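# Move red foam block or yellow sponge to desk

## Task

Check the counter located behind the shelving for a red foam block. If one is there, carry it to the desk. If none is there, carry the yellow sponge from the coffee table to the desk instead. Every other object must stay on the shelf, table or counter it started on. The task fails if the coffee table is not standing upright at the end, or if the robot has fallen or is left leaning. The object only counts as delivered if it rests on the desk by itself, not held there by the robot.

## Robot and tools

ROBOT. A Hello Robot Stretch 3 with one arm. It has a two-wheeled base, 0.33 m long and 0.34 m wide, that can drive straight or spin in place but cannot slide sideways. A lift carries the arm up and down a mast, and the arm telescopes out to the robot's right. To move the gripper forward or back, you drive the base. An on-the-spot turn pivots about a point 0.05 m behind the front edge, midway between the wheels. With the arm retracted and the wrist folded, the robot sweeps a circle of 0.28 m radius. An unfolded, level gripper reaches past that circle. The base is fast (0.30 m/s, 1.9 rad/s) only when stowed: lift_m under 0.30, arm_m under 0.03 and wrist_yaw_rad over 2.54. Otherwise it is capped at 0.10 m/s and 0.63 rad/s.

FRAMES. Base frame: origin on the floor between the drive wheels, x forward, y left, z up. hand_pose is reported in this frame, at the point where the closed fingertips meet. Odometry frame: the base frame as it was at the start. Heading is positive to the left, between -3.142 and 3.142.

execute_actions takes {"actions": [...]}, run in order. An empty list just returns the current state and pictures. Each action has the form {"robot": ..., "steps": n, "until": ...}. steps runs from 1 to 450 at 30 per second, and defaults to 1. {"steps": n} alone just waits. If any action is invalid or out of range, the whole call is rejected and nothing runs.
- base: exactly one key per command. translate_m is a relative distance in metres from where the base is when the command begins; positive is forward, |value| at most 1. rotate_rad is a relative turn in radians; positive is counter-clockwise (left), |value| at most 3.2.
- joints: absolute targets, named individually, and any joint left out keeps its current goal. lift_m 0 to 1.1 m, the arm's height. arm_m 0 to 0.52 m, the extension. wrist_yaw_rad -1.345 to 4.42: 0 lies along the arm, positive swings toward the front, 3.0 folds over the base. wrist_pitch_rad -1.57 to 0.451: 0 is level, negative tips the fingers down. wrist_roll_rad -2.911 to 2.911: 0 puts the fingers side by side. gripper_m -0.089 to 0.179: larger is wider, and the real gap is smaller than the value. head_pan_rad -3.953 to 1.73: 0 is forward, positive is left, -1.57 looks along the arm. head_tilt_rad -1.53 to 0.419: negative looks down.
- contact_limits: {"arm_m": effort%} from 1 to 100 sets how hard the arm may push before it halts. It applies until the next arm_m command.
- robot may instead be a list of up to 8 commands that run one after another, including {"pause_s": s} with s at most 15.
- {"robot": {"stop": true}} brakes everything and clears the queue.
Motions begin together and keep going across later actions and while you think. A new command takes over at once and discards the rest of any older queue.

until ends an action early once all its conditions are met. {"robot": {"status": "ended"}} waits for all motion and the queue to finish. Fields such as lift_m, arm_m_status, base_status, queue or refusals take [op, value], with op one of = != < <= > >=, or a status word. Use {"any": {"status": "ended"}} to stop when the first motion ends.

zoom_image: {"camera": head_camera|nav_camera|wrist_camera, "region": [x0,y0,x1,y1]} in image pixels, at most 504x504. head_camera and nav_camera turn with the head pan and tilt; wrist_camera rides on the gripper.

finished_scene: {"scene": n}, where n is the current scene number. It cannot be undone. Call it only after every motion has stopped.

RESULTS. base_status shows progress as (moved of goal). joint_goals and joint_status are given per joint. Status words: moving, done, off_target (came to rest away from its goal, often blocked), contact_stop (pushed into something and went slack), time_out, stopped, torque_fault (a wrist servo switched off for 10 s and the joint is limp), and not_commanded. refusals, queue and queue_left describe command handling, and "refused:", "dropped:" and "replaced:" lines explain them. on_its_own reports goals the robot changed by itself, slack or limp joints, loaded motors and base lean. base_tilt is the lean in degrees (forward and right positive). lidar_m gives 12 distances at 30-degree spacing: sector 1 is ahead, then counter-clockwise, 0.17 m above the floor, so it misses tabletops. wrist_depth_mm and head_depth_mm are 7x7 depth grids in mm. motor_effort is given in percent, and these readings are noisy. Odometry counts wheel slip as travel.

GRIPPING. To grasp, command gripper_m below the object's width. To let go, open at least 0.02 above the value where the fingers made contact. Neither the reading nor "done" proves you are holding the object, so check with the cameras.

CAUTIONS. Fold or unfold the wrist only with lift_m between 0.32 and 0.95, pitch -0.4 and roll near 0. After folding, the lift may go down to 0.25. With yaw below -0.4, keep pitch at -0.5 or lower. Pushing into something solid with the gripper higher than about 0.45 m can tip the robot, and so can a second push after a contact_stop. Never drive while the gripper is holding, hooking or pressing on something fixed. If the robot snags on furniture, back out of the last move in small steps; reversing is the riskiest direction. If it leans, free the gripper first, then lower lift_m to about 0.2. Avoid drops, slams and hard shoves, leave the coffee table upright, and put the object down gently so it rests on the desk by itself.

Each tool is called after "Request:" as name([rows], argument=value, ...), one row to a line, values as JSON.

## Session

Request:
execute_actions(actions=[])

Scene clock: 0.00 s.
robot.base_odometry: x=+0.000 y=+0.000 heading=+0.000 (m, m, rad; robot's odometry frame)
robot.turned_by_wheels: +0.000 (rad since the last result)
robot.turned_by_imu: +0.000 (rad since the last result)
robot.base_tilt: forward=-0.6 right=-0.5 (deg)
robot.lidar_m: 0.80 0.71 0.77 0.90 0.89 0.94 1.32 1.06 1.36 2.24 2.85 0.96
robot.head_depth_mm: 1487 1181 1270 1216 915 906 1189 / 948 1201 1393 1370 854 844 1333 / 880 1210 1330 1300 805 799 1297 / 847 1228 1250 1240 840 796 1224 / 855 1167 1183 1174 1156 918 1155 / 863 1123 1118 1113 1125 903 1090 / 655 646 638 637 1070 770 676
robot.base_status: not_commanded
robot.joint_positions: lift_m=+0.522 arm_m=+0.003 wrist_yaw_rad=+2.828 wrist_pitch_rad=-0.425 wrist_roll_rad=+0.015 gripper_m=+0.037 head_pan_rad=-0.016 head_tilt_rad=-0.014
robot.joint_goals: lift_m=+0.522 arm_m=+0.003 wrist_yaw_rad=+2.828 wrist_pitch_rad=-0.425 wrist_roll_rad=+0.015 gripper_m=+0.037 head_pan_rad=-0.016 head_tilt_rad=-0.014
robot.joint_status: lift_m=not_commanded arm_m=not_commanded wrist_yaw_rad=not_commanded wrist_pitch_rad=not_commanded wrist_roll_rad=not_commanded gripper_m=not_commanded head_pan_rad=not_commanded head_tilt_rad=not_commanded
robot.measured_speeds: translate_m=+0.000 rotate_rad=+0.000 lift_m=+0.000 arm_m=+0.000 wrist_yaw_rad=+0.000 wrist_pitch_rad=+0.000 wrist_roll_rad=+0.000 head_pan_rad=+0.000 head_tilt_rad=+0.000
robot: refusals=0 queue=idle queue_left=0
robot.motor_effort: left_wheel=+0 right_wheel=+0 lift_m=+26 arm_m=+1 wrist_yaw_rad=+0 wrist_pitch_rad=+7 wrist_roll_rad=+1 gripper_m=-1 head_pan_rad=+0 head_tilt_rad=+1 (%)
robot.hand_pose: x=+0.0476 y=+0.0649 z=+0.5327 quat_wxyz=(+0.256, +0.711, +0.038, +0.654) (m; robot's base frame)
robot.wrist_depth_mm: - 773 907 - 783 748 791 / - 824 974 - - - 840 / - 907 - - 879 771 896 / - 971 - - 962 804 968 / 813 912 926 937 929 820 660 / 768 - 793 774 807 768 701 / 652 645 648 692 666 691 680
pictures: head_camera (sideways: a quarter turn clockwise sets it upright), nav_camera (sideways: a quarter turn counterclockwise sets it upright), wrist_camera
camera_calibration (this result's frames):
head_camera: T_world_to_cam=[[0.0370732, -0.0437962, -0.998352, 1.31403], [0.0264476, 0.998732, -0.0428308, 0.0550864], [0.998963, -0.0248162, 0.0381845, -0.0998966], [0, 0, 0, 1]] pos_world=[0.0496206, 0.0000541877, 1.31804]
nav_camera: T_world_to_cam=[[-0.0215756, -0.0172276, 0.999619, -1.25962], [0.0188202, -0.999681, -0.0168224, 0.076012], [0.99959, 0.0184501, 0.0218929, -0.0773348], [0, 0, 0, 1]] pos_world=[0.0486955, 0.0557145, 1.26211]
wrist_camera: T_world_to_cam=[[0.958628, -0.28456, 0.00760518, -0.0287186], [-0.148946, -0.524181, -0.83848, 0.52529], [0.242584, 0.802658, -0.544879, 0.387967], [0, 0, 0, 1]] pos_world=[0.0116557, -0.04423, 0.652059]
Images, in order (width x height): head_camera 896x504, nav_camera 672x504, wrist_camera 644x364.

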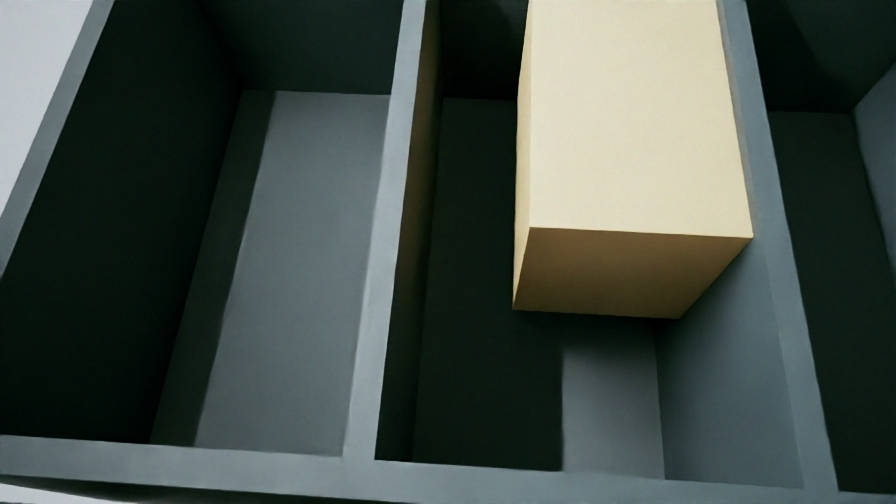

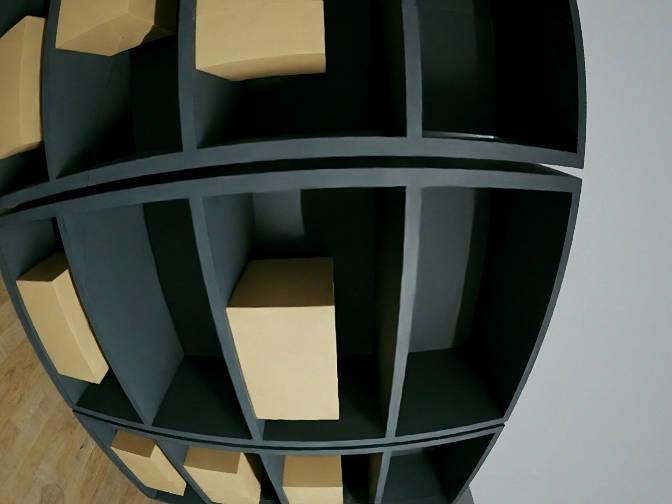

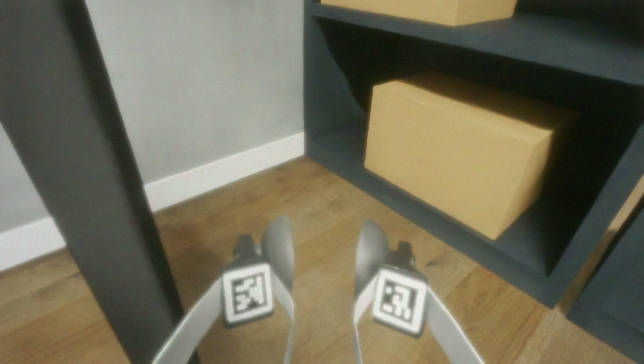

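Request:
execute_actions([
  {"robot": {"joints": {"lift_m": 0.28, "wrist_pitch_rad": -0.4, "head_pan_rad": -1.1, "head_tilt_rad": -0.5}}, "steps": 100, "until": {"robot": {"head_pan_rad_status": "done"}}},
])

Request:
execute_actions([
  {"robot": {"joints": {"head_pan_rad": -2.3, "head_tilt_rad": -0.5}}, "steps": 100, "until": {"robot": {"status": "ended"}}},
])

Scene clock: 5.57 s.
robot.base_odometry: x=+0.000 y=+0.000 heading=+0.000 (m, m, rad; robot's odometry frame)
robot.turned_by_wheels: +0.000 (rad since the last result)
robot.turned_by_imu: +0.001 (rad since the last result)
robot.base_tilt: forward=-0.6 right=-0.6 (deg)
robot.lidar_m: 0.80 0.71 0.77 0.90 0.89 0.94 1.32 1.06 1.36 2.24 2.85 0.97
robot.head_depth_mm: 2399 2587 2823 2989 2234 1710 1366 / 2436 2606 2851 2995 2214 1689 1360 / 2455 2657 2842 2983 2186 1688 1358 / 2474 2661 2922 3076 2179 1649 1345 / 2466 2685 2923 3067 2150 1653 1337 / 2491 2699 2960 3080 2135 1637 1334 / 2425 1757 1910 2021 1957 1625 1330
robot.base_status: not_commanded
robot.joint_positions: lift_m=+0.427 arm_m=+0.003 wrist_yaw_rad=+2.828 wrist_pitch_rad=-0.421 wrist_roll_rad=+0.015 gripper_m=+0.037 head_pan_rad=-1.093 head_tilt_rad=-0.494
robot.joint_goals: lift_m=+0.280 arm_m=+0.003 wrist_yaw_rad=+2.828 wrist_pitch_rad=-0.400 wrist_roll_rad=+0.015 gripper_m=+0.037 head_pan_rad=-1.100 head_tilt_rad=-0.500
robot.joint_status: lift_m=moving arm_m=not_commanded wrist_yaw_rad=not_commanded wrist_pitch_rad=moving wrist_roll_rad=not_commanded gripper_m=not_commanded head_pan_rad=done head_tilt_rad=done
robot.measured_speeds: translate_m=+0.000 rotate_rad=+0.000 lift_m=-0.110 arm_m=+0.000 wrist_yaw_rad=+0.000 wrist_pitch_rad=+0.000 wrist_roll_rad=+0.000 head_pan_rad=+0.000 head_tilt_rad=+0.000
robot: refusals=0 queue=running queue_left=0
robot.motor_effort: left_wheel=+0(0) right_wheel=+0(1) lift_m=+12(26) arm_m=+1(1) wrist_yaw_rad=+0(0) wrist_pitch_rad=+11(9) wrist_roll_rad=+0(0) gripper_m=+0(0) head_pan_rad=-4(39) head_tilt_rad=-4(38) (%)
robot.hand_pose: x=+0.0477 y=+0.0653 z=+0.4391 quat_wxyz=(+0.255, +0.711, +0.037, +0.655) (m; robot's base frame)
robot.wrist_depth_mm: - 762 897 - - - 839 / - 819 961 - 865 749 846 / - 888 - - 877 713 895 / - 904 975 - 907 781 841 / 763 776 807 796 823 758 645 / 653 - 680 674 692 682 651 / 570 556 567 584 563 602 597
pictures: head_camera (sideways: a quarter turn clockwise sets it upright), nav_camera (sideways: a quarter turn counterclockwise sets it upright), wrist_camera
camera_calibration (this result's frames):
head_camera: T_world_to_cam=[[-0.23491, 0.359558, -0.90307, 1.19104], [0.882129, 0.469069, -0.0427022, 0.0496721], [0.408248, -0.806655, -0.427365, 0.509677], [0, 0, 0, 1]] pos_world=[0.0278954, -0.0404148, 1.29553]
nav_camera: T_world_to_cam=[[0.187953, -0.401015, 0.896583, -1.12615], [-0.876508, -0.480381, -0.0311154, 0.100066], [0.443179, -0.780013, -0.441782, 0.529579], [0, 0, 0, 1]] pos_world=[0.0646746, 0.00954423, 1.24676]
wrist_camera: T_world_to_cam=[[0.958621, -0.284583, 0.00769127, -0.0280529], [-0.148039, -0.521385, -0.840382, 0.447646], [0.243168, 0.804469, -0.541939, 0.335147], [0, 0, 0, 1]] pos_world=[0.0116641, -0.044203, 0.558039]
Images, in order (width x height): head_camera 896x504, nav_camera 672x504, wrist_camera 644x364.

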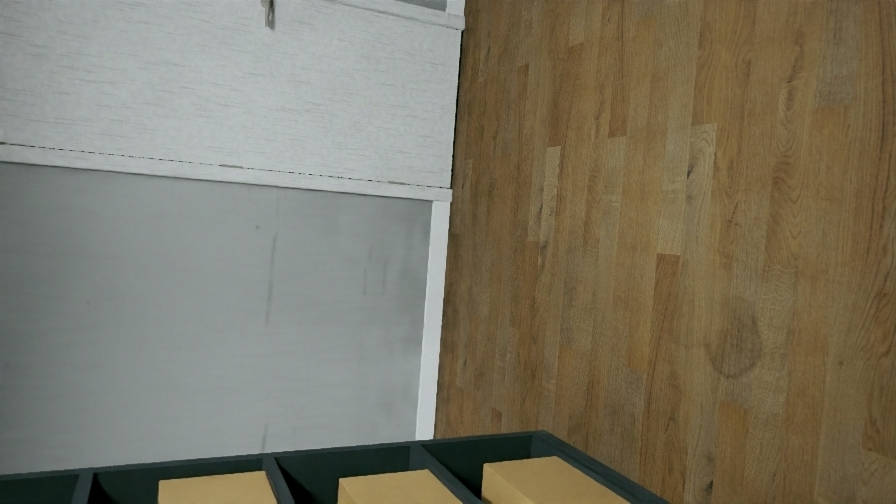

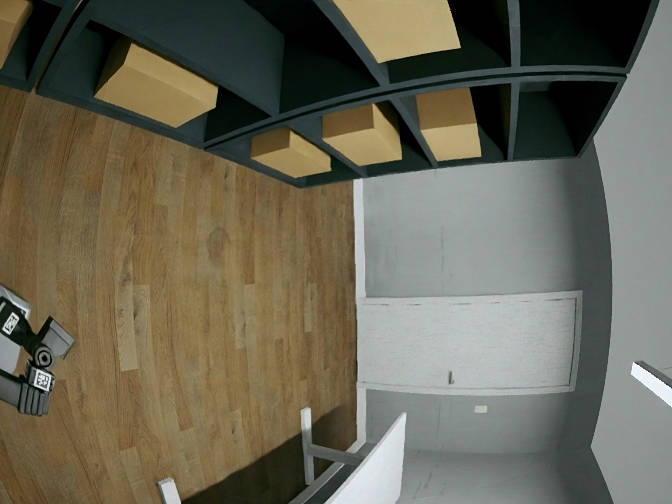

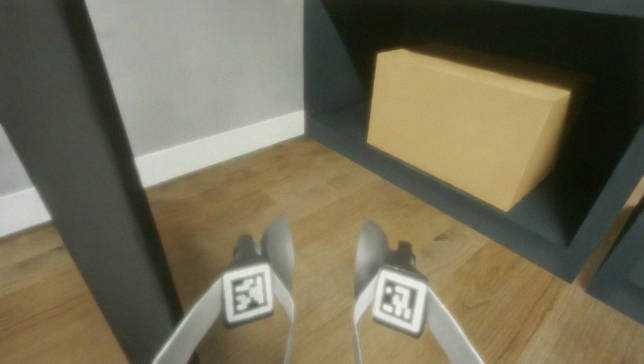

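Scene clock: 7.37 s.
robot.base_odometry: x=+0.000 y=+0.000 heading=+0.000 (m, m, rad; robot's odometry frame)
robot.turned_by_wheels: +0.000 (rad since the last result)
robot.turned_by_imu: +0.000 (rad since the last result)
robot.base_tilt: forward=-0.6 right=-0.5 (deg)
robot.lidar_m: 0.80 0.71 0.78 0.90 0.89 0.94 1.32 1.06 1.36 2.24 2.85 0.97
robot.head_depth_mm: 1348 1446 1546 1676 1458 1407 1366 / 1407 1516 1611 1738 1902 1577 1366 / 1472 1577 1703 1856 1989 1679 1353 / 1521 1656 1779 1700 2058 1667 1351 / 1596 1751 1867 1375 1910 1609 1334 / 1670 1840 1953 1357 2138 1647 1336 / 1800 1941 2074 1435 2118 1635 1321
robot.base_status: not_commanded
robot.joint_positions: lift_m=+0.281 arm_m=+0.003 wrist_yaw_rad=+2.828 wrist_pitch_rad=-0.421 wrist_roll_rad=+0.015 gripper_m=+0.037 head_pan_rad=-2.293 head_tilt_rad=-0.494
robot.joint_goals: lift_m=+0.280 arm_m=+0.003 wrist_yaw_rad=+2.828 wrist_pitch_rad=-0.400 wrist_roll_rad=+0.015 gripper_m=+0.037 head_pan_rad=-2.300 head_tilt_rad=-0.500
robot.joint_status: lift_m=done arm_m=not_commanded wrist_yaw_rad=not_commanded wrist_pitch_rad=done wrist_roll_rad=not_commanded gripper_m=not_commanded head_pan_rad=done head_tilt_rad=done
robot.measured_speeds: translate_m=+0.000 rotate_rad=+0.000 lift_m=+0.000 arm_m=+0.000 wrist_yaw_rad=+0.000 wrist_pitch_rad=+0.000 wrist_roll_rad=+0.000 head_pan_rad=+0.000 head_tilt_rad=+0.000
robot: refusals=0 queue=done queue_left=0
robot.motor_effort: left_wheel=+0(0) right_wheel=+1(0) lift_m=+12(14) arm_m=+1(1) wrist_yaw_rad=+0(0) wrist_pitch_rad=+9(8) wrist_roll_rad=+1(1) gripper_m=-1(0) head_pan_rad=-3(40) head_tilt_rad=-5(4) (%)
robot.hand_pose: x=+0.0477 y=+0.0653 z=+0.2925 quat_wxyz=(+0.255, +0.711, +0.037, +0.655) (m; robot's base frame)
robot.wrist_depth_mm: - 763 911 - 790 643 662 / - 812 952 - 836 673 824 / - 856 915 939 856 709 786 / - 703 720 717 738 710 641 / 567 576 596 578 606 607 595 / 485 - 507 502 523 512 512 / 445 - - 432 426 440 443
pictures: head_camera (sideways: a quarter turn clockwise sets it upright), nav_camera (sideways: a quarter turn counterclockwise sets it upright), wrist_camera
camera_calibration (this result's frames):
head_camera: T_world_to_cam=[[0.250095, 0.349354, -0.902997, 1.18799], [0.756855, -0.652186, -0.0427004, 0.0504339], [-0.60384, -0.672759, -0.427519, 0.516051], [0, 0, 0, 1]] pos_world=[-0.0236689, -0.0349586, 1.29553]
nav_camera: T_world_to_cam=[[-0.30575, -0.320612, 0.896507, -1.12304], [-0.765353, 0.642858, -0.0311193, 0.0993932], [-0.566349, -0.695659, -0.441935, 0.535936], [0, 0, 0, 1]] pos_world=[0.0362278, -0.0511277, 1.24676]
wrist_camera: T_world_to_cam=[[0.95862, -0.284584, 0.00769293, -0.0269266], [-0.148021, -0.521327, -0.840421, 0.324513], [0.243181, 0.804506, -0.541879, 0.255706], [0, 0, 0, 1]] pos_world=[0.0116643, -0.0442025, 0.411496]
Images, in order (width x height): head_camera 896x504, nav_camera 672x504, wrist_camera 644x364.

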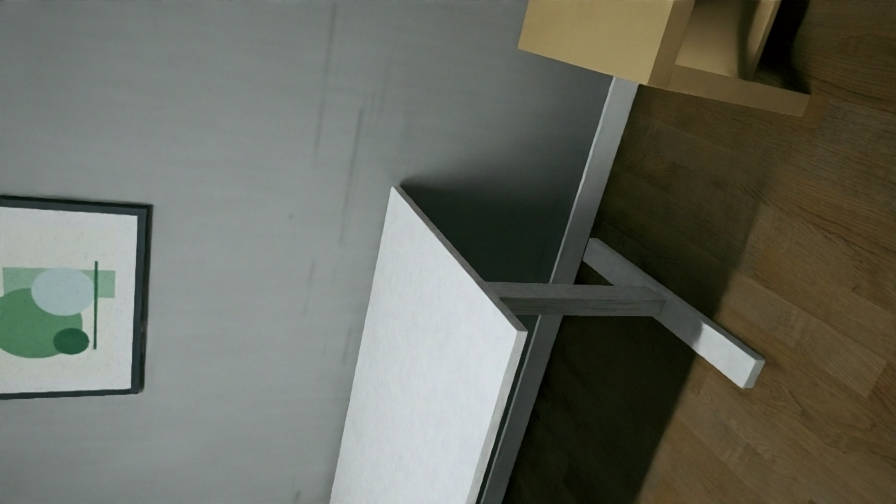

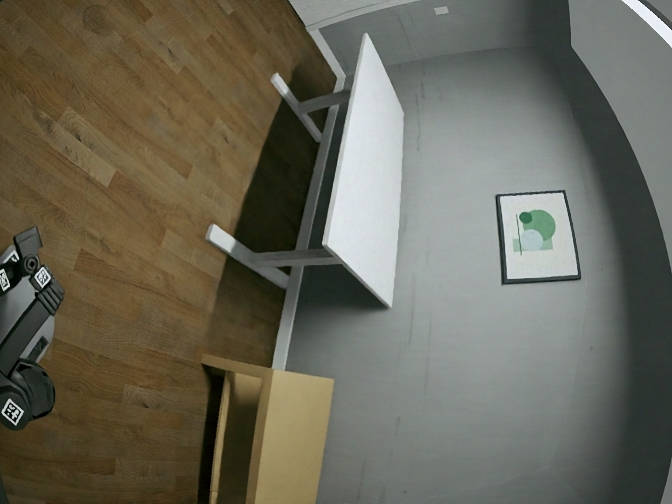

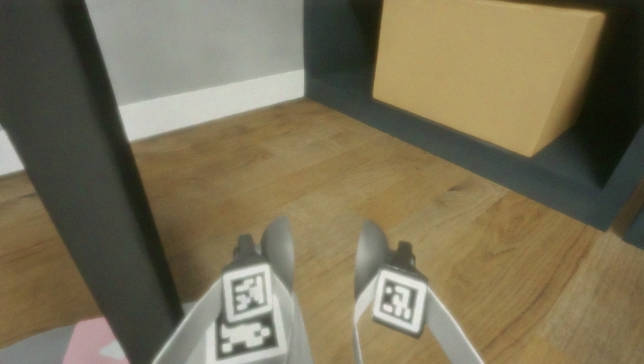

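Request:
execute_actions([
  {"robot": [{"base": {"rotate_rad": -0.939}, "joints": {"head_pan_rad": 0.0, "head_tilt_rad": -0.6}}, {"base": {"translate_m": 1.0}}], "steps": 300, "until": {"robot": {"queue_left": ["=", 0], "translate_m_goal": ["=", 1.0], "translate_m": [">=", 0.72]}}},
  {"robot": {"base": {"translate_m": 1.0}}, "steps": 200, "until": {"robot": {"translate_m": [">=", 0.72]}}},
  {"robot": [{"base": {"translate_m": 1.0}}, {"base": {"rotate_rad": 1.384}}], "steps": 300, "until": {"robot": {"status": "ended"}}},
])

Scene clock: 35.60 s.
robot.base_odometry: x=+1.449 y=-1.980 heading=+0.445 (m, m, rad; robot's odometry frame)
robot.turned_by_wheels: +0.445 (rad since the last result)
robot.turned_by_imu: +0.447 (rad since the last result)
robot.base_tilt: forward=-0.6 right=-0.6 (deg)
robot.lidar_m: 1.33 0.68 0.54 1.02 2.38 1.72 1.78 0.69 0.51 0.49 0.50 0.69
robot.head_depth_mm: 1394 1366 1323 1407 1384 1344 1227 / 1477 1570 1513 1485 1742 1534 1287 / 1481 1557 1389 1488 1739 1531 1268 / 1481 1577 1398 1497 1701 1512 1263 / 1481 1581 1792 1652 1705 1518 1260 / 1444 1483 1702 1624 1748 1504 1249 / 1159 1279 2662 2368 1873 1491 1242
robot.base_status: done (rotate_rad +1.3839 of +1.3840)
robot.joint_positions: lift_m=+0.281 arm_m=+0.003 wrist_yaw_rad=+2.828 wrist_pitch_rad=-0.421 wrist_roll_rad=+0.015 gripper_m=+0.037 head_pan_rad=-0.007 head_tilt_rad=-0.594
robot.joint_goals: lift_m=+0.280 arm_m=+0.003 wrist_yaw_rad=+2.828 wrist_pitch_rad=-0.400 wrist_roll_rad=+0.015 gripper_m=+0.037 head_pan_rad=+0.000 head_tilt_rad=-0.600
robot.joint_status: lift_m=done arm_m=not_commanded wrist_yaw_rad=not_commanded wrist_pitch_rad=done wrist_roll_rad=not_commanded gripper_m=not_commanded head_pan_rad=done head_tilt_rad=done
robot.measured_speeds: translate_m=+0.000 rotate_rad=+0.000 lift_m=+0.000 arm_m=+0.000 wrist_yaw_rad=+0.000 wrist_pitch_rad=+0.000 wrist_roll_rad=+0.000 head_pan_rad=+0.000 head_tilt_rad=+0.000
robot: refusals=0 queue=done queue_left=0
robot.motor_effort: left_wheel=-3(9) right_wheel=+4(14) lift_m=+13(13) arm_m=+1(1) wrist_yaw_rad=+0(0) wrist_pitch_rad=+9(9) wrist_roll_rad=+1(1) gripper_m=-1(1) head_pan_rad=+3(39) head_tilt_rad=-5(20) (%)
robot.hand_pose: x=+0.0478 y=+0.0653 z=+0.2926 quat_wxyz=(+0.254, +0.711, +0.037, +0.655) (m; robot's base frame)
robot.wrist_depth_mm: - - - 836 534 567 633 / - - - 912 572 630 - / - 905 924 826 623 703 - / - 706 698 717 670 718 761 / 564 573 592 595 608 610 613 / 484 - 506 505 525 505 511 / 445 - - 431 427 440 445
pictures: head_camera (sideways: a quarter turn clockwise sets it upright), nav_camera (sideways: a quarter turn counterclockwise sets it upright), wrist_camera
camera_calibration (this result's frames):
head_camera: T_world_to_cam=[[-0.515655, -0.0395977, -0.855881, 1.13121], [-0.00797784, 0.99911, -0.0414178, 0.0534241], [0.856759, -0.0145292, -0.515512, 0.621637], [0, 0, 0, 1]] pos_world=[0.0511445, 0.000448474, 1.29085]
nav_camera: T_world_to_cam=[[0.529719, -0.0212653, 0.847907, -1.06475], [0.0131709, -0.999359, -0.0332921, 0.0974687], [0.848071, 0.0288031, -0.529099, 0.640723], [0, 0, 0, 1]] pos_world=[0.0193576, 0.056309, 1.24506]
wrist_camera: T_world_to_cam=[[0.95862, -0.284585, 0.00769908, -0.0269354], [-0.147956, -0.521127, -0.840557, 0.324578], [0.243222, 0.804635, -0.541669, 0.255648], [0, 0, 0, 1]] pos_world=[0.0116649, -0.0442221, 0.41151]
Images, in order (width x height): head_camera 896x504, nav_camera 672x504, wrist_camera 644x364.

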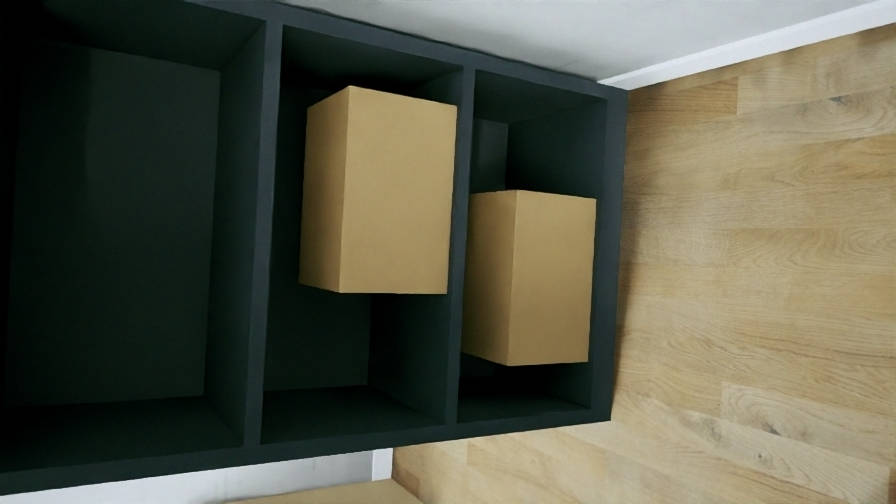

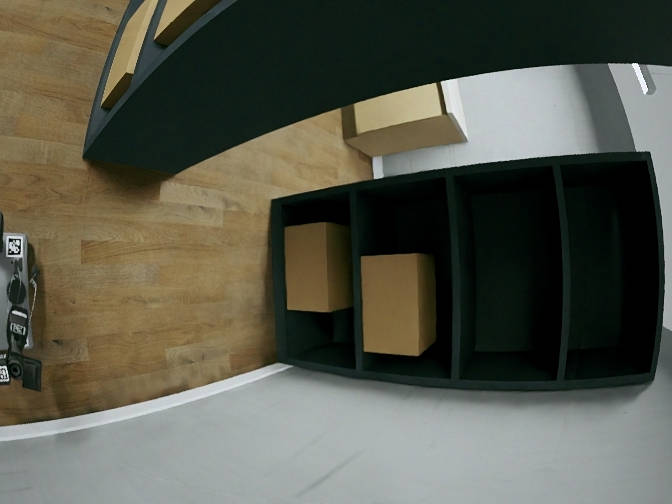

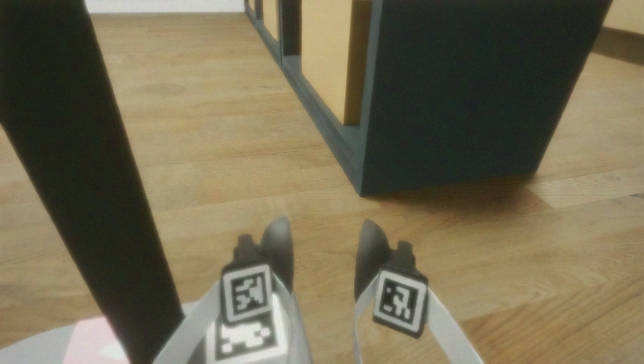

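Request:
execute_actions([
  {"robot": {"base": {"translate_m": 0.55}, "joints": {"head_pan_rad": 0.85, "head_tilt_rad": -0.35}}, "steps": 300, "until": {"robot": {"status": "ended"}}},
])

Scene clock: 45.07 s.
robot.base_odometry: x=+1.946 y=-1.743 heading=+0.445 (m, m, rad; robot's odometry frame)
robot.turned_by_wheels: +0.000 (rad since the last result)
robot.turned_by_imu: +0.001 (rad since the last result)
robot.base_tilt: forward=-0.6 right=-0.6 (deg)
robot.lidar_m: 0.79 0.81 0.50 0.48 0.50 2.75 1.87 0.69 0.50 0.48 0.50 0.69
robot.head_depth_mm: 2124 2192 2264 832 878 942 972 / 2324 2436 2482 1884 2023 1964 1437 / 2589 2705 2697 2087 2190 1945 1509 / 2913 3087 3015 2345 2479 1919 1500 / 3282 3479 3413 2750 2672 1914 1500 / 3263 3463 3513 3321 2667 1900 1483 / 2999 3151 3334 3433 2636 1892 1481
robot.base_status: done (translate_m +0.5500 of +0.5500)
robot.joint_positions: lift_m=+0.281 arm_m=+0.003 wrist_yaw_rad=+2.828 wrist_pitch_rad=-0.421 wrist_roll_rad=+0.015 gripper_m=+0.037 head_pan_rad=+0.843 head_tilt_rad=-0.359
robot.joint_goals: lift_m=+0.280 arm_m=+0.003 wrist_yaw_rad=+2.828 wrist_pitch_rad=-0.400 wrist_roll_rad=+0.015 gripper_m=+0.037 head_pan_rad=+0.850 head_tilt_rad=-0.350
robot.joint_status: lift_m=done arm_m=not_commanded wrist_yaw_rad=not_commanded wrist_pitch_rad=done wrist_roll_rad=not_commanded gripper_m=not_commanded head_pan_rad=done head_tilt_rad=done
robot.measured_speeds: translate_m=+0.000 rotate_rad=+0.000 lift_m=+0.000 arm_m=+0.000 wrist_yaw_rad=+0.000 wrist_pitch_rad=+0.000 wrist_roll_rad=+0.000 head_pan_rad=+0.000 head_tilt_rad=+0.000
robot: refusals=0 queue=done queue_left=0
robot.motor_effort: left_wheel=-3(8) right_wheel=+4(12) lift_m=+13(13) arm_m=+1(1) wrist_yaw_rad=+0(1) wrist_pitch_rad=+9(9) wrist_roll_rad=+1(0) gripper_m=-1(0) head_pan_rad=+3(39) head_tilt_rad=+5(28) (%)
robot.hand_pose: x=+0.0478 y=+0.0653 z=+0.2926 quat_wxyz=(+0.254, +0.711, +0.036, +0.655) (m; robot's base frame)
robot.wrist_depth_mm: - 432 461 502 - - - / - 468 499 - - - - / - 511 535 843 961 - 717 / - 556 581 671 735 742 700 / 554 582 593 596 613 604 619 / 491 - 511 503 524 508 517 / 437 - - 436 425 439 441
pictures: head_camera (sideways: a quarter turn clockwise sets it upright), nav_camera (sideways: a quarter turn counterclockwise sets it upright), wrist_camera
camera_calibration (this result's frames):
head_camera: T_world_to_cam=[[-0.16873, -0.254293, -0.952295, 1.25489], [-0.749156, 0.660947, -0.0437558, 0.0610023], [0.640543, 0.706035, -0.302027, 0.345147], [0, 0, 0, 1]] pos_world=[0.0363561, 0.0351033, 1.30193]
nav_camera: T_world_to_cam=[[0.224705, 0.225775, 0.94791, -1.19336], [0.764238, -0.644339, -0.0276955, 0.0856105], [0.604522, 0.730652, -0.317332, 0.366642], [0, 0, 0, 1]] pos_world=[-0.0189151, 0.0567056, 1.24992]
wrist_camera: T_world_to_cam=[[0.95862, -0.284586, 0.00770072, -0.0269361], [-0.147937, -0.521069, -0.840596, 0.324603], [0.243234, 0.804673, -0.541607, 0.255627], [0, 0, 0, 1]] pos_world=[0.0116651, -0.0442215, 0.411517]
Images, in order (width x height): head_camera 896x504, nav_camera 672x504, wrist_camera 644x364.

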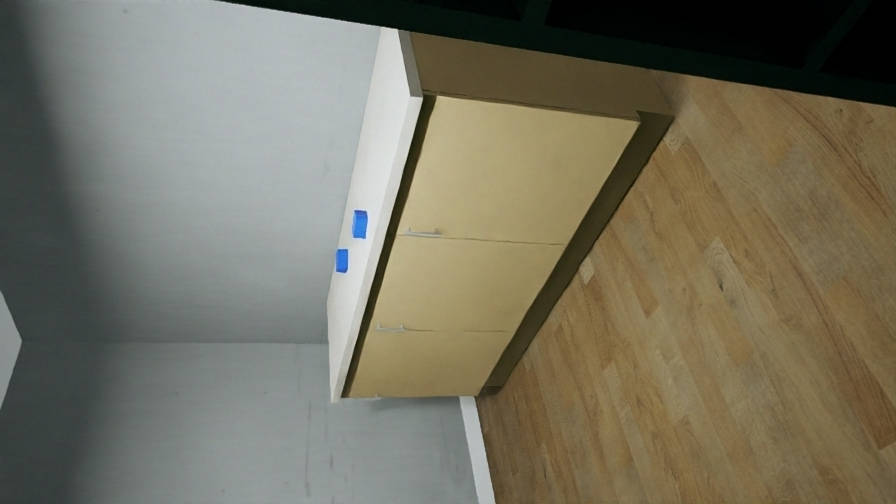

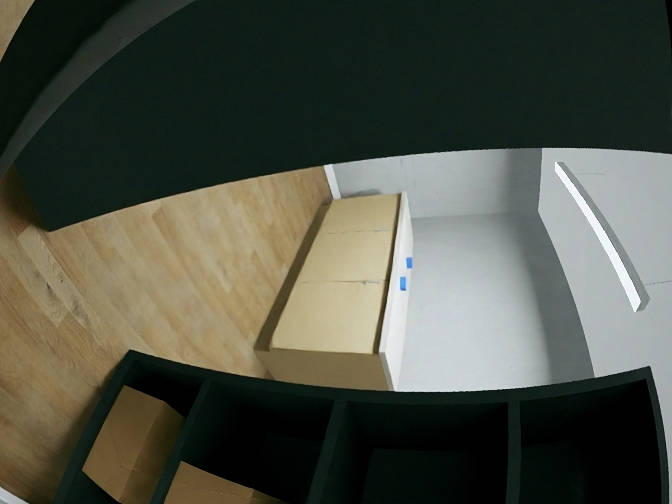

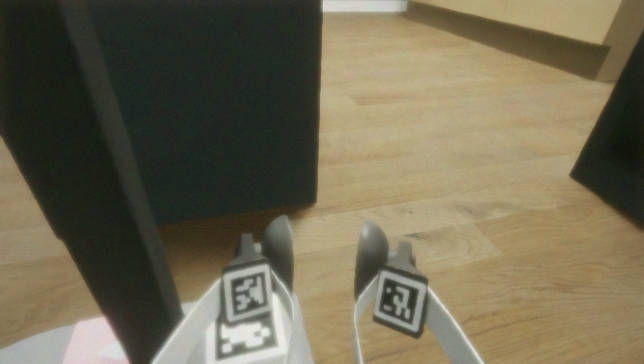

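Request:
zoom_image(camera="head_camera", region=[300, 10, 460, 420])

Region (300, 10, 460, 420) of head_camera's 896x504 image, scaled by 1.229, with more detail than that image has; it fills the left 197 columns of this view, and the rest is white.

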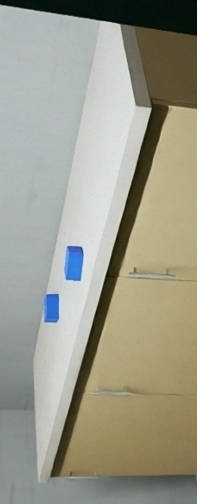

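Request:
execute_actions([
  {"robot": {"base": {"translate_m": -0.55}, "joints": {"head_pan_rad": 0.45, "head_tilt_rad": -0.3}}, "steps": 300, "until": {"robot": {"status": "ended"}}},
])

Request:
execute_actions([
  {"robot": [{"base": {"rotate_rad": -1.197}, "joints": {"head_pan_rad": -2.8, "head_tilt_rad": -0.6}}, {"base": {"translate_m": -1.0}}], "steps": 300, "until": {"robot": {"queue_left": ["=", 0], "translate_m_goal": ["=", -1.0], "translate_m": ["<=", -0.75]}}},
  {"robot": {"base": {"translate_m": -1.0}}, "steps": 300, "until": {"robot": {"status": "ended"}}},
])

Scene clock: 73.07 s.
robot.base_odometry: x=+1.449 y=-1.980 heading=+0.445 (m, m, rad; robot's odometry frame)
robot.turned_by_wheels: +0.000 (rad since the last result)
robot.turned_by_imu: +0.001 (rad since the last result)
robot.base_tilt: forward=-0.6 right=-0.6 (deg)
robot.lidar_m: 1.34 0.68 0.54 1.02 2.38 1.72 1.79 0.69 0.51 0.49 0.51 0.69
robot.head_depth_mm: 1489 1553 1626 1631 1717 1434 1417 / 1250 1266 1459 1538 1696 1549 1495 / 2525 2634 2740 2823 2674 1685 1571 / 2695 2814 2980 2485 2617 2067 1579 / 2712 2865 3018 2471 2566 1967 1511 / 626 654 684 720 758 796 845 / 549 571 597 619 647 681 715
robot.base_status: done (translate_m -0.5500 of -0.5500)
robot.joint_positions: lift_m=+0.281 arm_m=+0.003 wrist_yaw_rad=+2.828 wrist_pitch_rad=-0.421 wrist_roll_rad=+0.015 gripper_m=+0.037 head_pan_rad=+0.457 head_tilt_rad=-0.309
robot.joint_goals: lift_m=+0.280 arm_m=+0.003 wrist_yaw_rad=+2.828 wrist_pitch_rad=-0.400 wrist_roll_rad=+0.015 gripper_m=+0.037 head_pan_rad=+0.450 head_tilt_rad=-0.300
robot.joint_status: lift_m=done arm_m=not_commanded wrist_yaw_rad=not_commanded wrist_pitch_rad=done wrist_roll_rad=not_commanded gripper_m=not_commanded head_pan_rad=done head_tilt_rad=done
robot.measured_speeds: translate_m=+0.000 rotate_rad=+0.000 lift_m=+0.000 arm_m=+0.000 wrist_yaw_rad=+0.000 wrist_pitch_rad=+0.000 wrist_roll_rad=+0.000 head_pan_rad=+0.000 head_tilt_rad=+0.000
robot: refusals=0 queue=done queue_left=0
robot.motor_effort: left_wheel=-2(10) right_wheel=+4(8) lift_m=+13(13) arm_m=+1(1) wrist_yaw_rad=+0(0) wrist_pitch_rad=+9(9) wrist_roll_rad=+0(1) gripper_m=+0(1) head_pan_rad=-4(27) head_tilt_rad=+5(15) (%)
robot.hand_pose: x=+0.0478 y=+0.0653 z=+0.2926 quat_wxyz=(+0.254, +0.711, +0.036, +0.655) (m; robot's base frame)
robot.wrist_depth_mm: - - - 860 518 563 616 / - - - 914 572 618 - / - 911 930 833 631 685 - / - 704 715 725 686 750 763 / 564 578 598 595 610 605 616 / 483 - 506 498 523 512 515 / 441 - - 437 423 442 445
pictures: head_camera (sideways: a quarter turn clockwise sets it upright), nav_camera (sideways: a quarter turn counterclockwise sets it upright), wrist_camera
camera_calibration (this result's frames):
head_camera: T_world_to_cam=[[-0.209348, -0.151051, -0.966104, 1.27317], [-0.443219, 0.895336, -0.0439444, 0.0593844], [0.871625, 0.418996, -0.254386, 0.281732], [0, 0, 0, 1]] pos_world=[0.0472919, 0.0211014, 1.3043]
nav_camera: T_world_to_cam=[[0.250644, 0.103644, 0.962515, -1.2126], [0.466599, -0.884078, -0.0263066, 0.0856196], [0.848212, 0.455702, -0.269949, 0.303487], [0, 0, 0, 1]] pos_world=[0.00655904, 0.0630736, 1.25132]
wrist_camera: T_world_to_cam=[[0.95862, -0.284586, 0.00770161, -0.0269366], [-0.14793, -0.521046, -0.840612, 0.324612], [0.243239, 0.804688, -0.541583, 0.255619], [0, 0, 0, 1]] pos_world=[0.0116651, -0.0442213, 0.411519]
Images, in order (width x height): head_camera 896x504, nav_camera 672x504, wrist_camera 644x364.

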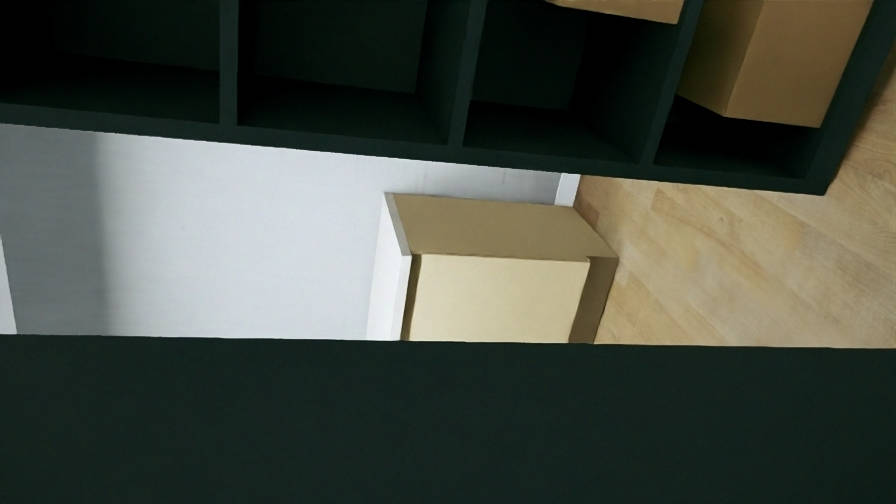

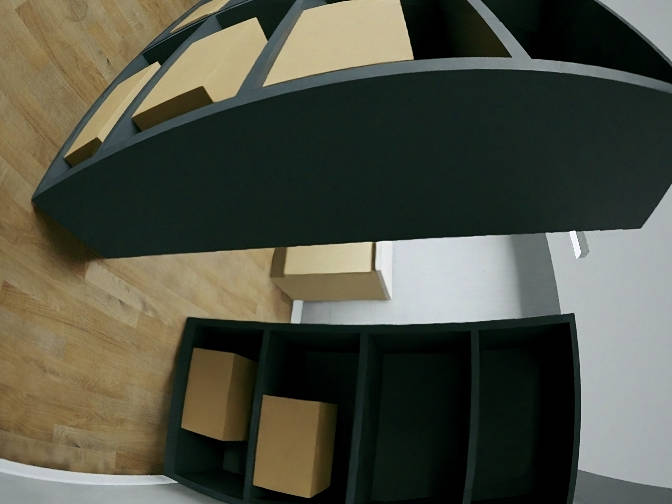

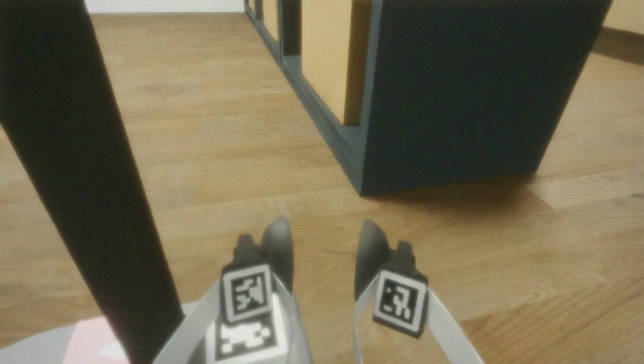

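Scene clock: 82.80 s.
robot.base_odometry: x=+0.165 y=-0.779 heading=-0.752 (m, m, rad; robot's odometry frame)
robot.turned_by_wheels: -1.197 (rad since the last result)
robot.turned_by_imu: -1.196 (rad since the last result)
robot.base_tilt: forward=-0.6 right=-0.5 (deg)
robot.lidar_m: 2.13 1.05 0.91 0.92 1.11 1.65 1.66 1.11 1.02 1.48 1.51 2.08
robot.head_depth_mm: 1505 1613 1733 1868 1905 1543 1294 / 1638 1757 1894 2046 1948 1551 1280 / 1773 1917 2085 1989 1925 1531 1267 / 1780 1963 2141 1762 1850 1525 1264 / 1613 1775 1949 1662 1514 1520 1250 / 1485 1618 1776 1645 1729 1510 1248 / 1369 1478 1604 1708 1808 1488 1246
robot.base_status: done (translate_m -1.0000 of -1.0000)
robot.joint_positions: lift_m=+0.281 arm_m=+0.003 wrist_yaw_rad=+2.828 wrist_pitch_rad=-0.421 wrist_roll_rad=+0.015 gripper_m=+0.037 head_pan_rad=-2.793 head_tilt_rad=-0.594
robot.joint_goals: lift_m=+0.280 arm_m=+0.003 wrist_yaw_rad=+2.828 wrist_pitch_rad=-0.400 wrist_roll_rad=+0.015 gripper_m=+0.037 head_pan_rad=-2.800 head_tilt_rad=-0.600
robot.joint_status: lift_m=done arm_m=not_commanded wrist_yaw_rad=not_commanded wrist_pitch_rad=done wrist_roll_rad=not_commanded gripper_m=not_commanded head_pan_rad=done head_tilt_rad=done
robot.measured_speeds: translate_m=+0.000 rotate_rad=+0.000 lift_m=+0.000 arm_m=+0.000 wrist_yaw_rad=+0.000 wrist_pitch_rad=+0.000 wrist_roll_rad=+0.000 head_pan_rad=+0.000 head_tilt_rad=+0.000
robot: refusals=0 queue=done queue_left=0
robot.motor_effort: left_wheel=+3(11) right_wheel=-3(11) lift_m=+13(13) arm_m=+1(1) wrist_yaw_rad=-1(0) wrist_pitch_rad=+9(9) wrist_roll_rad=+0(1) gripper_m=+0(0) head_pan_rad=-3(40) head_tilt_rad=-5(32) (%)
robot.hand_pose: x=+0.0478 y=+0.0653 z=+0.2926 quat_wxyz=(+0.254, +0.711, +0.036, +0.655) (m; robot's base frame)
robot.wrist_depth_mm: - - 874 867 941 - 796 / - - 941 943 962 - 835 / - 901 928 950 931 928 897 / - 711 707 719 748 761 755 / 562 575 593 600 609 615 612 / 482 - 509 498 526 509 518 / 437 - - 433 425 446 446
pictures: head_camera (sideways: a quarter turn clockwise sets it upright), nav_camera (sideways: a quarter turn counterclockwise sets it upright), wrist_camera
camera_calibration (this result's frames):
head_camera: T_world_to_cam=[[0.469589, 0.216641, -0.855893, 1.12521], [0.355322, -0.933826, -0.0414181, 0.0512084], [-0.808228, -0.284668, -0.515492, 0.631767], [0, 0, 0, 1]] pos_world=[-0.0359704, -0.0161029, 1.29085]
nav_camera: T_world_to_cam=[[-0.503963, -0.164482, 0.847919, -1.05847], [-0.360279, 0.932251, -0.0332916, 0.0997461], [-0.784997, -0.322265, -0.529079, 0.650659], [0, 0, 0, 1]] pos_world=[0.0132748, -0.0574023, 1.24506]
wrist_camera: T_world_to_cam=[[0.95862, -0.284586, 0.00770191, -0.0269399], [-0.147926, -0.521034, -0.84062, 0.324611], [0.243241, 0.804695, -0.541571, 0.255624], [0, 0, 0, 1]] pos_world=[0.0116652, -0.0442326, 0.411521]
Images, in order (width x height): head_camera 896x504, nav_camera 672x504, wrist_camera 644x364.

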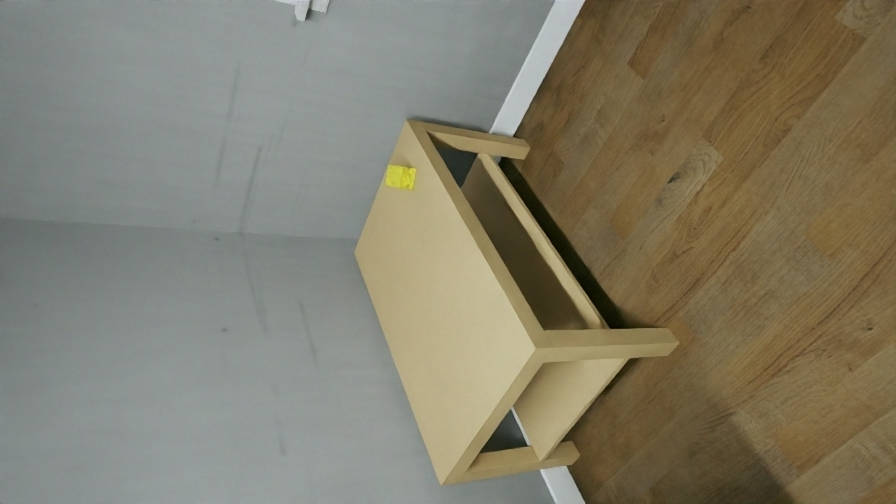

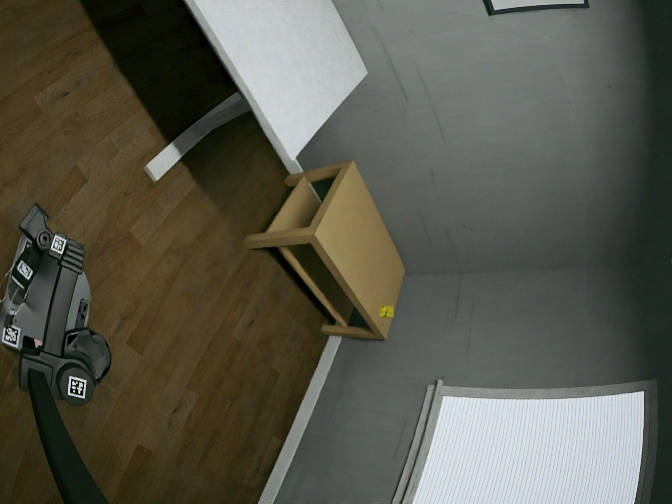

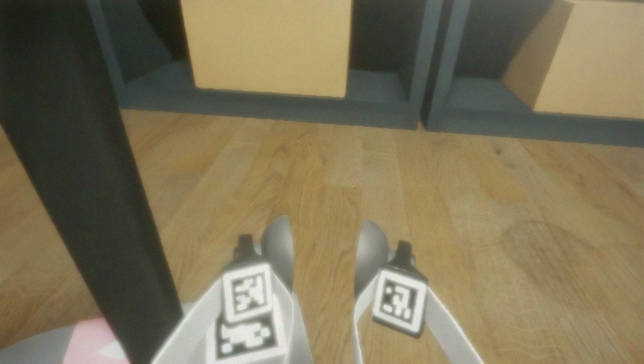

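Request:
zoom_image(camera="head_camera", region=[350, 110, 470, 260])

Region (350, 110, 470, 260) of head_camera's 896x504 image, scaled by 3.360, with more detail than that image has; it fills the left 403 columns of this view, and the rest is white.

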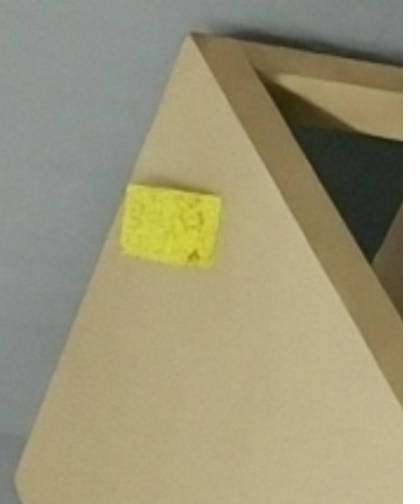

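Request:
execute_actions([
  {"robot": {"base": {"translate_m": -1.0}}, "steps": 100, "until": {"robot": {"translate_m": ["<=", -0.1]}}},
  {"robot": [{"base": {"translate_m": -1.0}}, {"base": {"rotate_rad": -1.003}, "joints": {"lift_m": 0.57, "head_pan_rad": -1.6, "head_tilt_rad": -0.85}}, {"joints": {"wrist_yaw_rad": -0.35, "gripper_m": 0.17}}], "steps": 450, "until": {"robot": {"status": "ended"}}},
])

Scene clock: 144.53 s.
robot.base_odometry: x=-0.643 y=-0.024 heading=-1.755 (m, m, rad; robot's odometry frame)
robot.turned_by_wheels: -1.003 (rad since the last result)
robot.turned_by_imu: -1.002 (rad since the last result)
robot.base_tilt: forward=-0.7 right=-0.5 (deg)
robot.lidar_m: 1.09 2.23 2.08 1.44 1.32 0.99 0.67 0.63 0.64 0.70 1.06 0.56
robot.head_depth_mm: 648 705 773 857 959 1097 1132 / 720 791 881 992 1133 1253 1166 / 810 903 1018 1152 1231 1304 1165 / 924 1046 1211 1192 1043 1308 1148 / 1023 1161 1343 1181 1008 1244 1130 / 971 1098 1261 1177 976 1155 1123 / 913 1024 1160 1166 971 886 1124
robot.base_status: done (rotate_rad -1.0029 of -1.0030)
robot.joint_positions: lift_m=+0.569 arm_m=+0.003 wrist_yaw_rad=-0.347 wrist_pitch_rad=-0.421 wrist_roll_rad=+0.015 gripper_m=+0.170 head_pan_rad=-1.607 head_tilt_rad=-0.840
robot.joint_goals: lift_m=+0.570 arm_m=+0.003 wrist_yaw_rad=-0.350 wrist_pitch_rad=-0.400 wrist_roll_rad=+0.015 gripper_m=+0.170 head_pan_rad=-1.600 head_tilt_rad=-0.850
robot.joint_status: lift_m=done arm_m=not_commanded wrist_yaw_rad=done wrist_pitch_rad=done wrist_roll_rad=not_commanded gripper_m=done head_pan_rad=done head_tilt_rad=done
robot.measured_speeds: translate_m=+0.000 rotate_rad=+0.000 lift_m=+0.000 arm_m=+0.000 wrist_yaw_rad=+0.000 wrist_pitch_rad=+0.000 wrist_roll_rad=+0.000 head_pan_rad=+0.000 head_tilt_rad=+0.000
robot: refusals=0 queue=done queue_left=0
robot.motor_effort: left_wheel=+3(8) right_wheel=-4(10) lift_m=+38(40) arm_m=+1(1) wrist_yaw_rad=-2(5) wrist_pitch_rad=+9(9) wrist_roll_rad=+1(0) gripper_m=+0(84) head_pan_rad=+3(41) head_tilt_rad=-7(29) (%)
robot.hand_pose: x=-0.0977 y=-0.3585 z=+0.5814 quat_wxyz=(+0.650, +0.024, -0.711, -0.265) (m; robot's base frame)
robot.wrist_depth_mm: 668 746 610 500 424 358 317 / 684 790 674 533 449 384 330 / 544 520 568 576 481 405 352 / 423 435 465 625 516 427 371 / 351 378 733 677 555 472 394 / 305 653 676 760 611 523 402 / - 558 704 721 662 557 418
pictures: head_camera (sideways: a quarter turn clockwise sets it upright), nav_camera (sideways: a quarter turn counterclockwise sets it upright), wrist_camera
camera_calibration (this result's frames):
head_camera: T_world_to_cam=[[-0.0175184, 0.709707, -0.704279, 0.930547], [0.999266, -0.0115772, -0.0365224, 0.0408942], [-0.0340738, -0.704402, -0.708983, 0.878752], [0, 0, 0, 1]] pos_world=[0.00538, -0.0409476, 1.27988]
nav_camera: T_world_to_cam=[[-0.0436434, -0.719604, 0.693012, -0.859352], [-0.999001, 0.0247661, -0.0371971, 0.108716], [0.00960402, -0.693943, -0.719966, 0.894125], [0, 0, 0, 1]] pos_world=[0.0625147, -0.000614666, 1.24332]
wrist_camera: T_world_to_cam=[[-0.94851, 0.316655, 0.00770877, 0.0189017], [0.165272, 0.515526, -0.840784, 0.727341], [-0.270212, -0.796218, -0.541316, 0.16425], [0, 0, 0, 1]] pos_world=[-0.0578985, -0.25017, 0.700303]
Images, in order (width x height): head_camera 896x504, nav_camera 672x504, wrist_camera 644x364.

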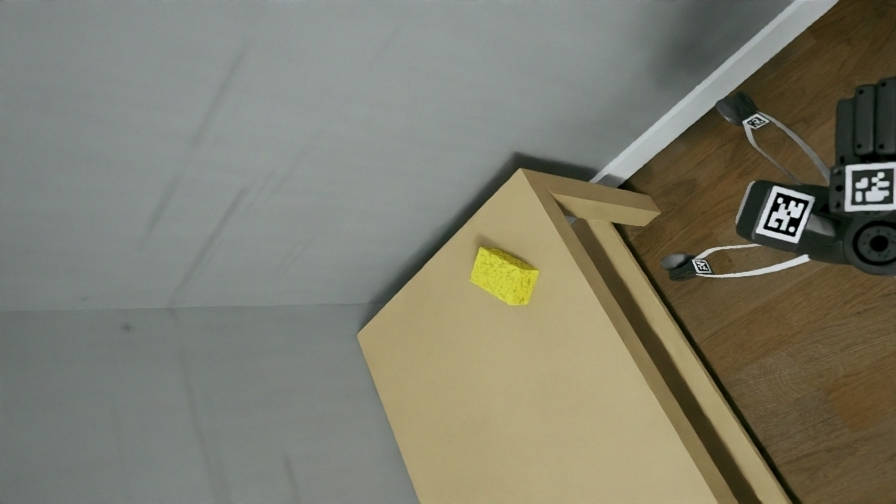

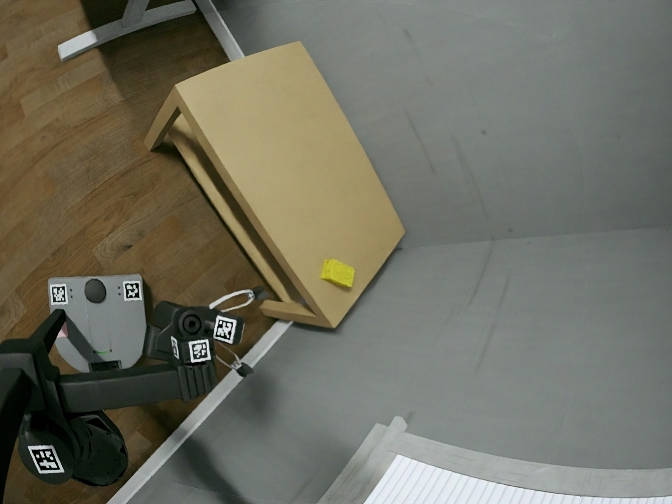

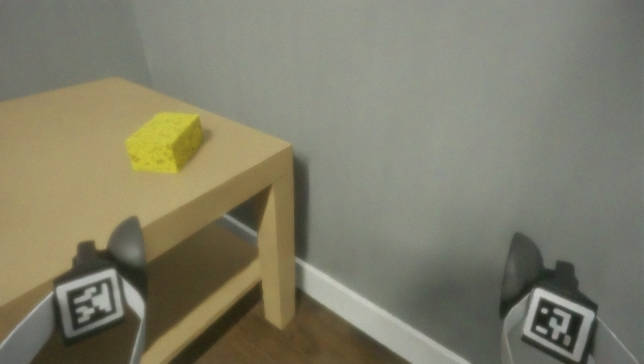

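Request:
zoom_image(camera="head_camera", region=[455, 230, 555, 320])

Request:
zoom_image(camera="wrist_camera", region=[110, 100, 230, 185])

Region (455, 230, 555, 320) of head_camera's 896x504 image, scaled by 5.040, with more detail than that image has; it fills the top 454 rows of this view, and the rest is white.

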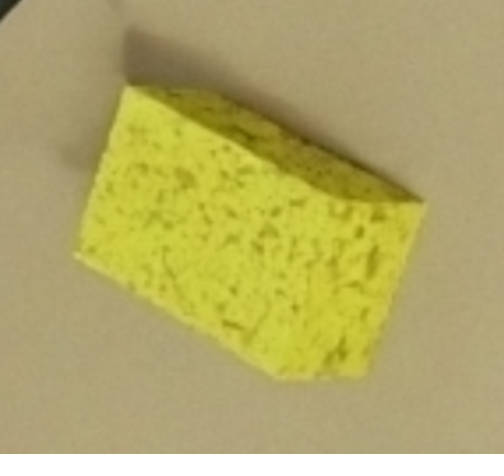

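Region (110, 100, 230, 185) of wrist_camera's 644x364 image, scaled by 4.200; it fills the top 357 rows of this view, and the rest is white.

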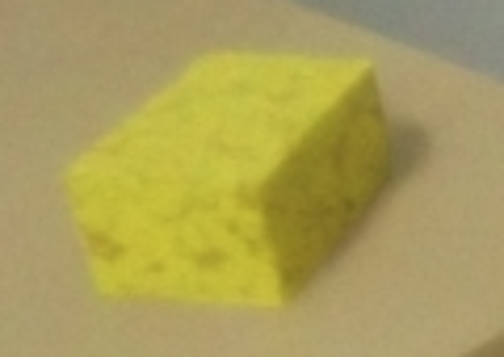

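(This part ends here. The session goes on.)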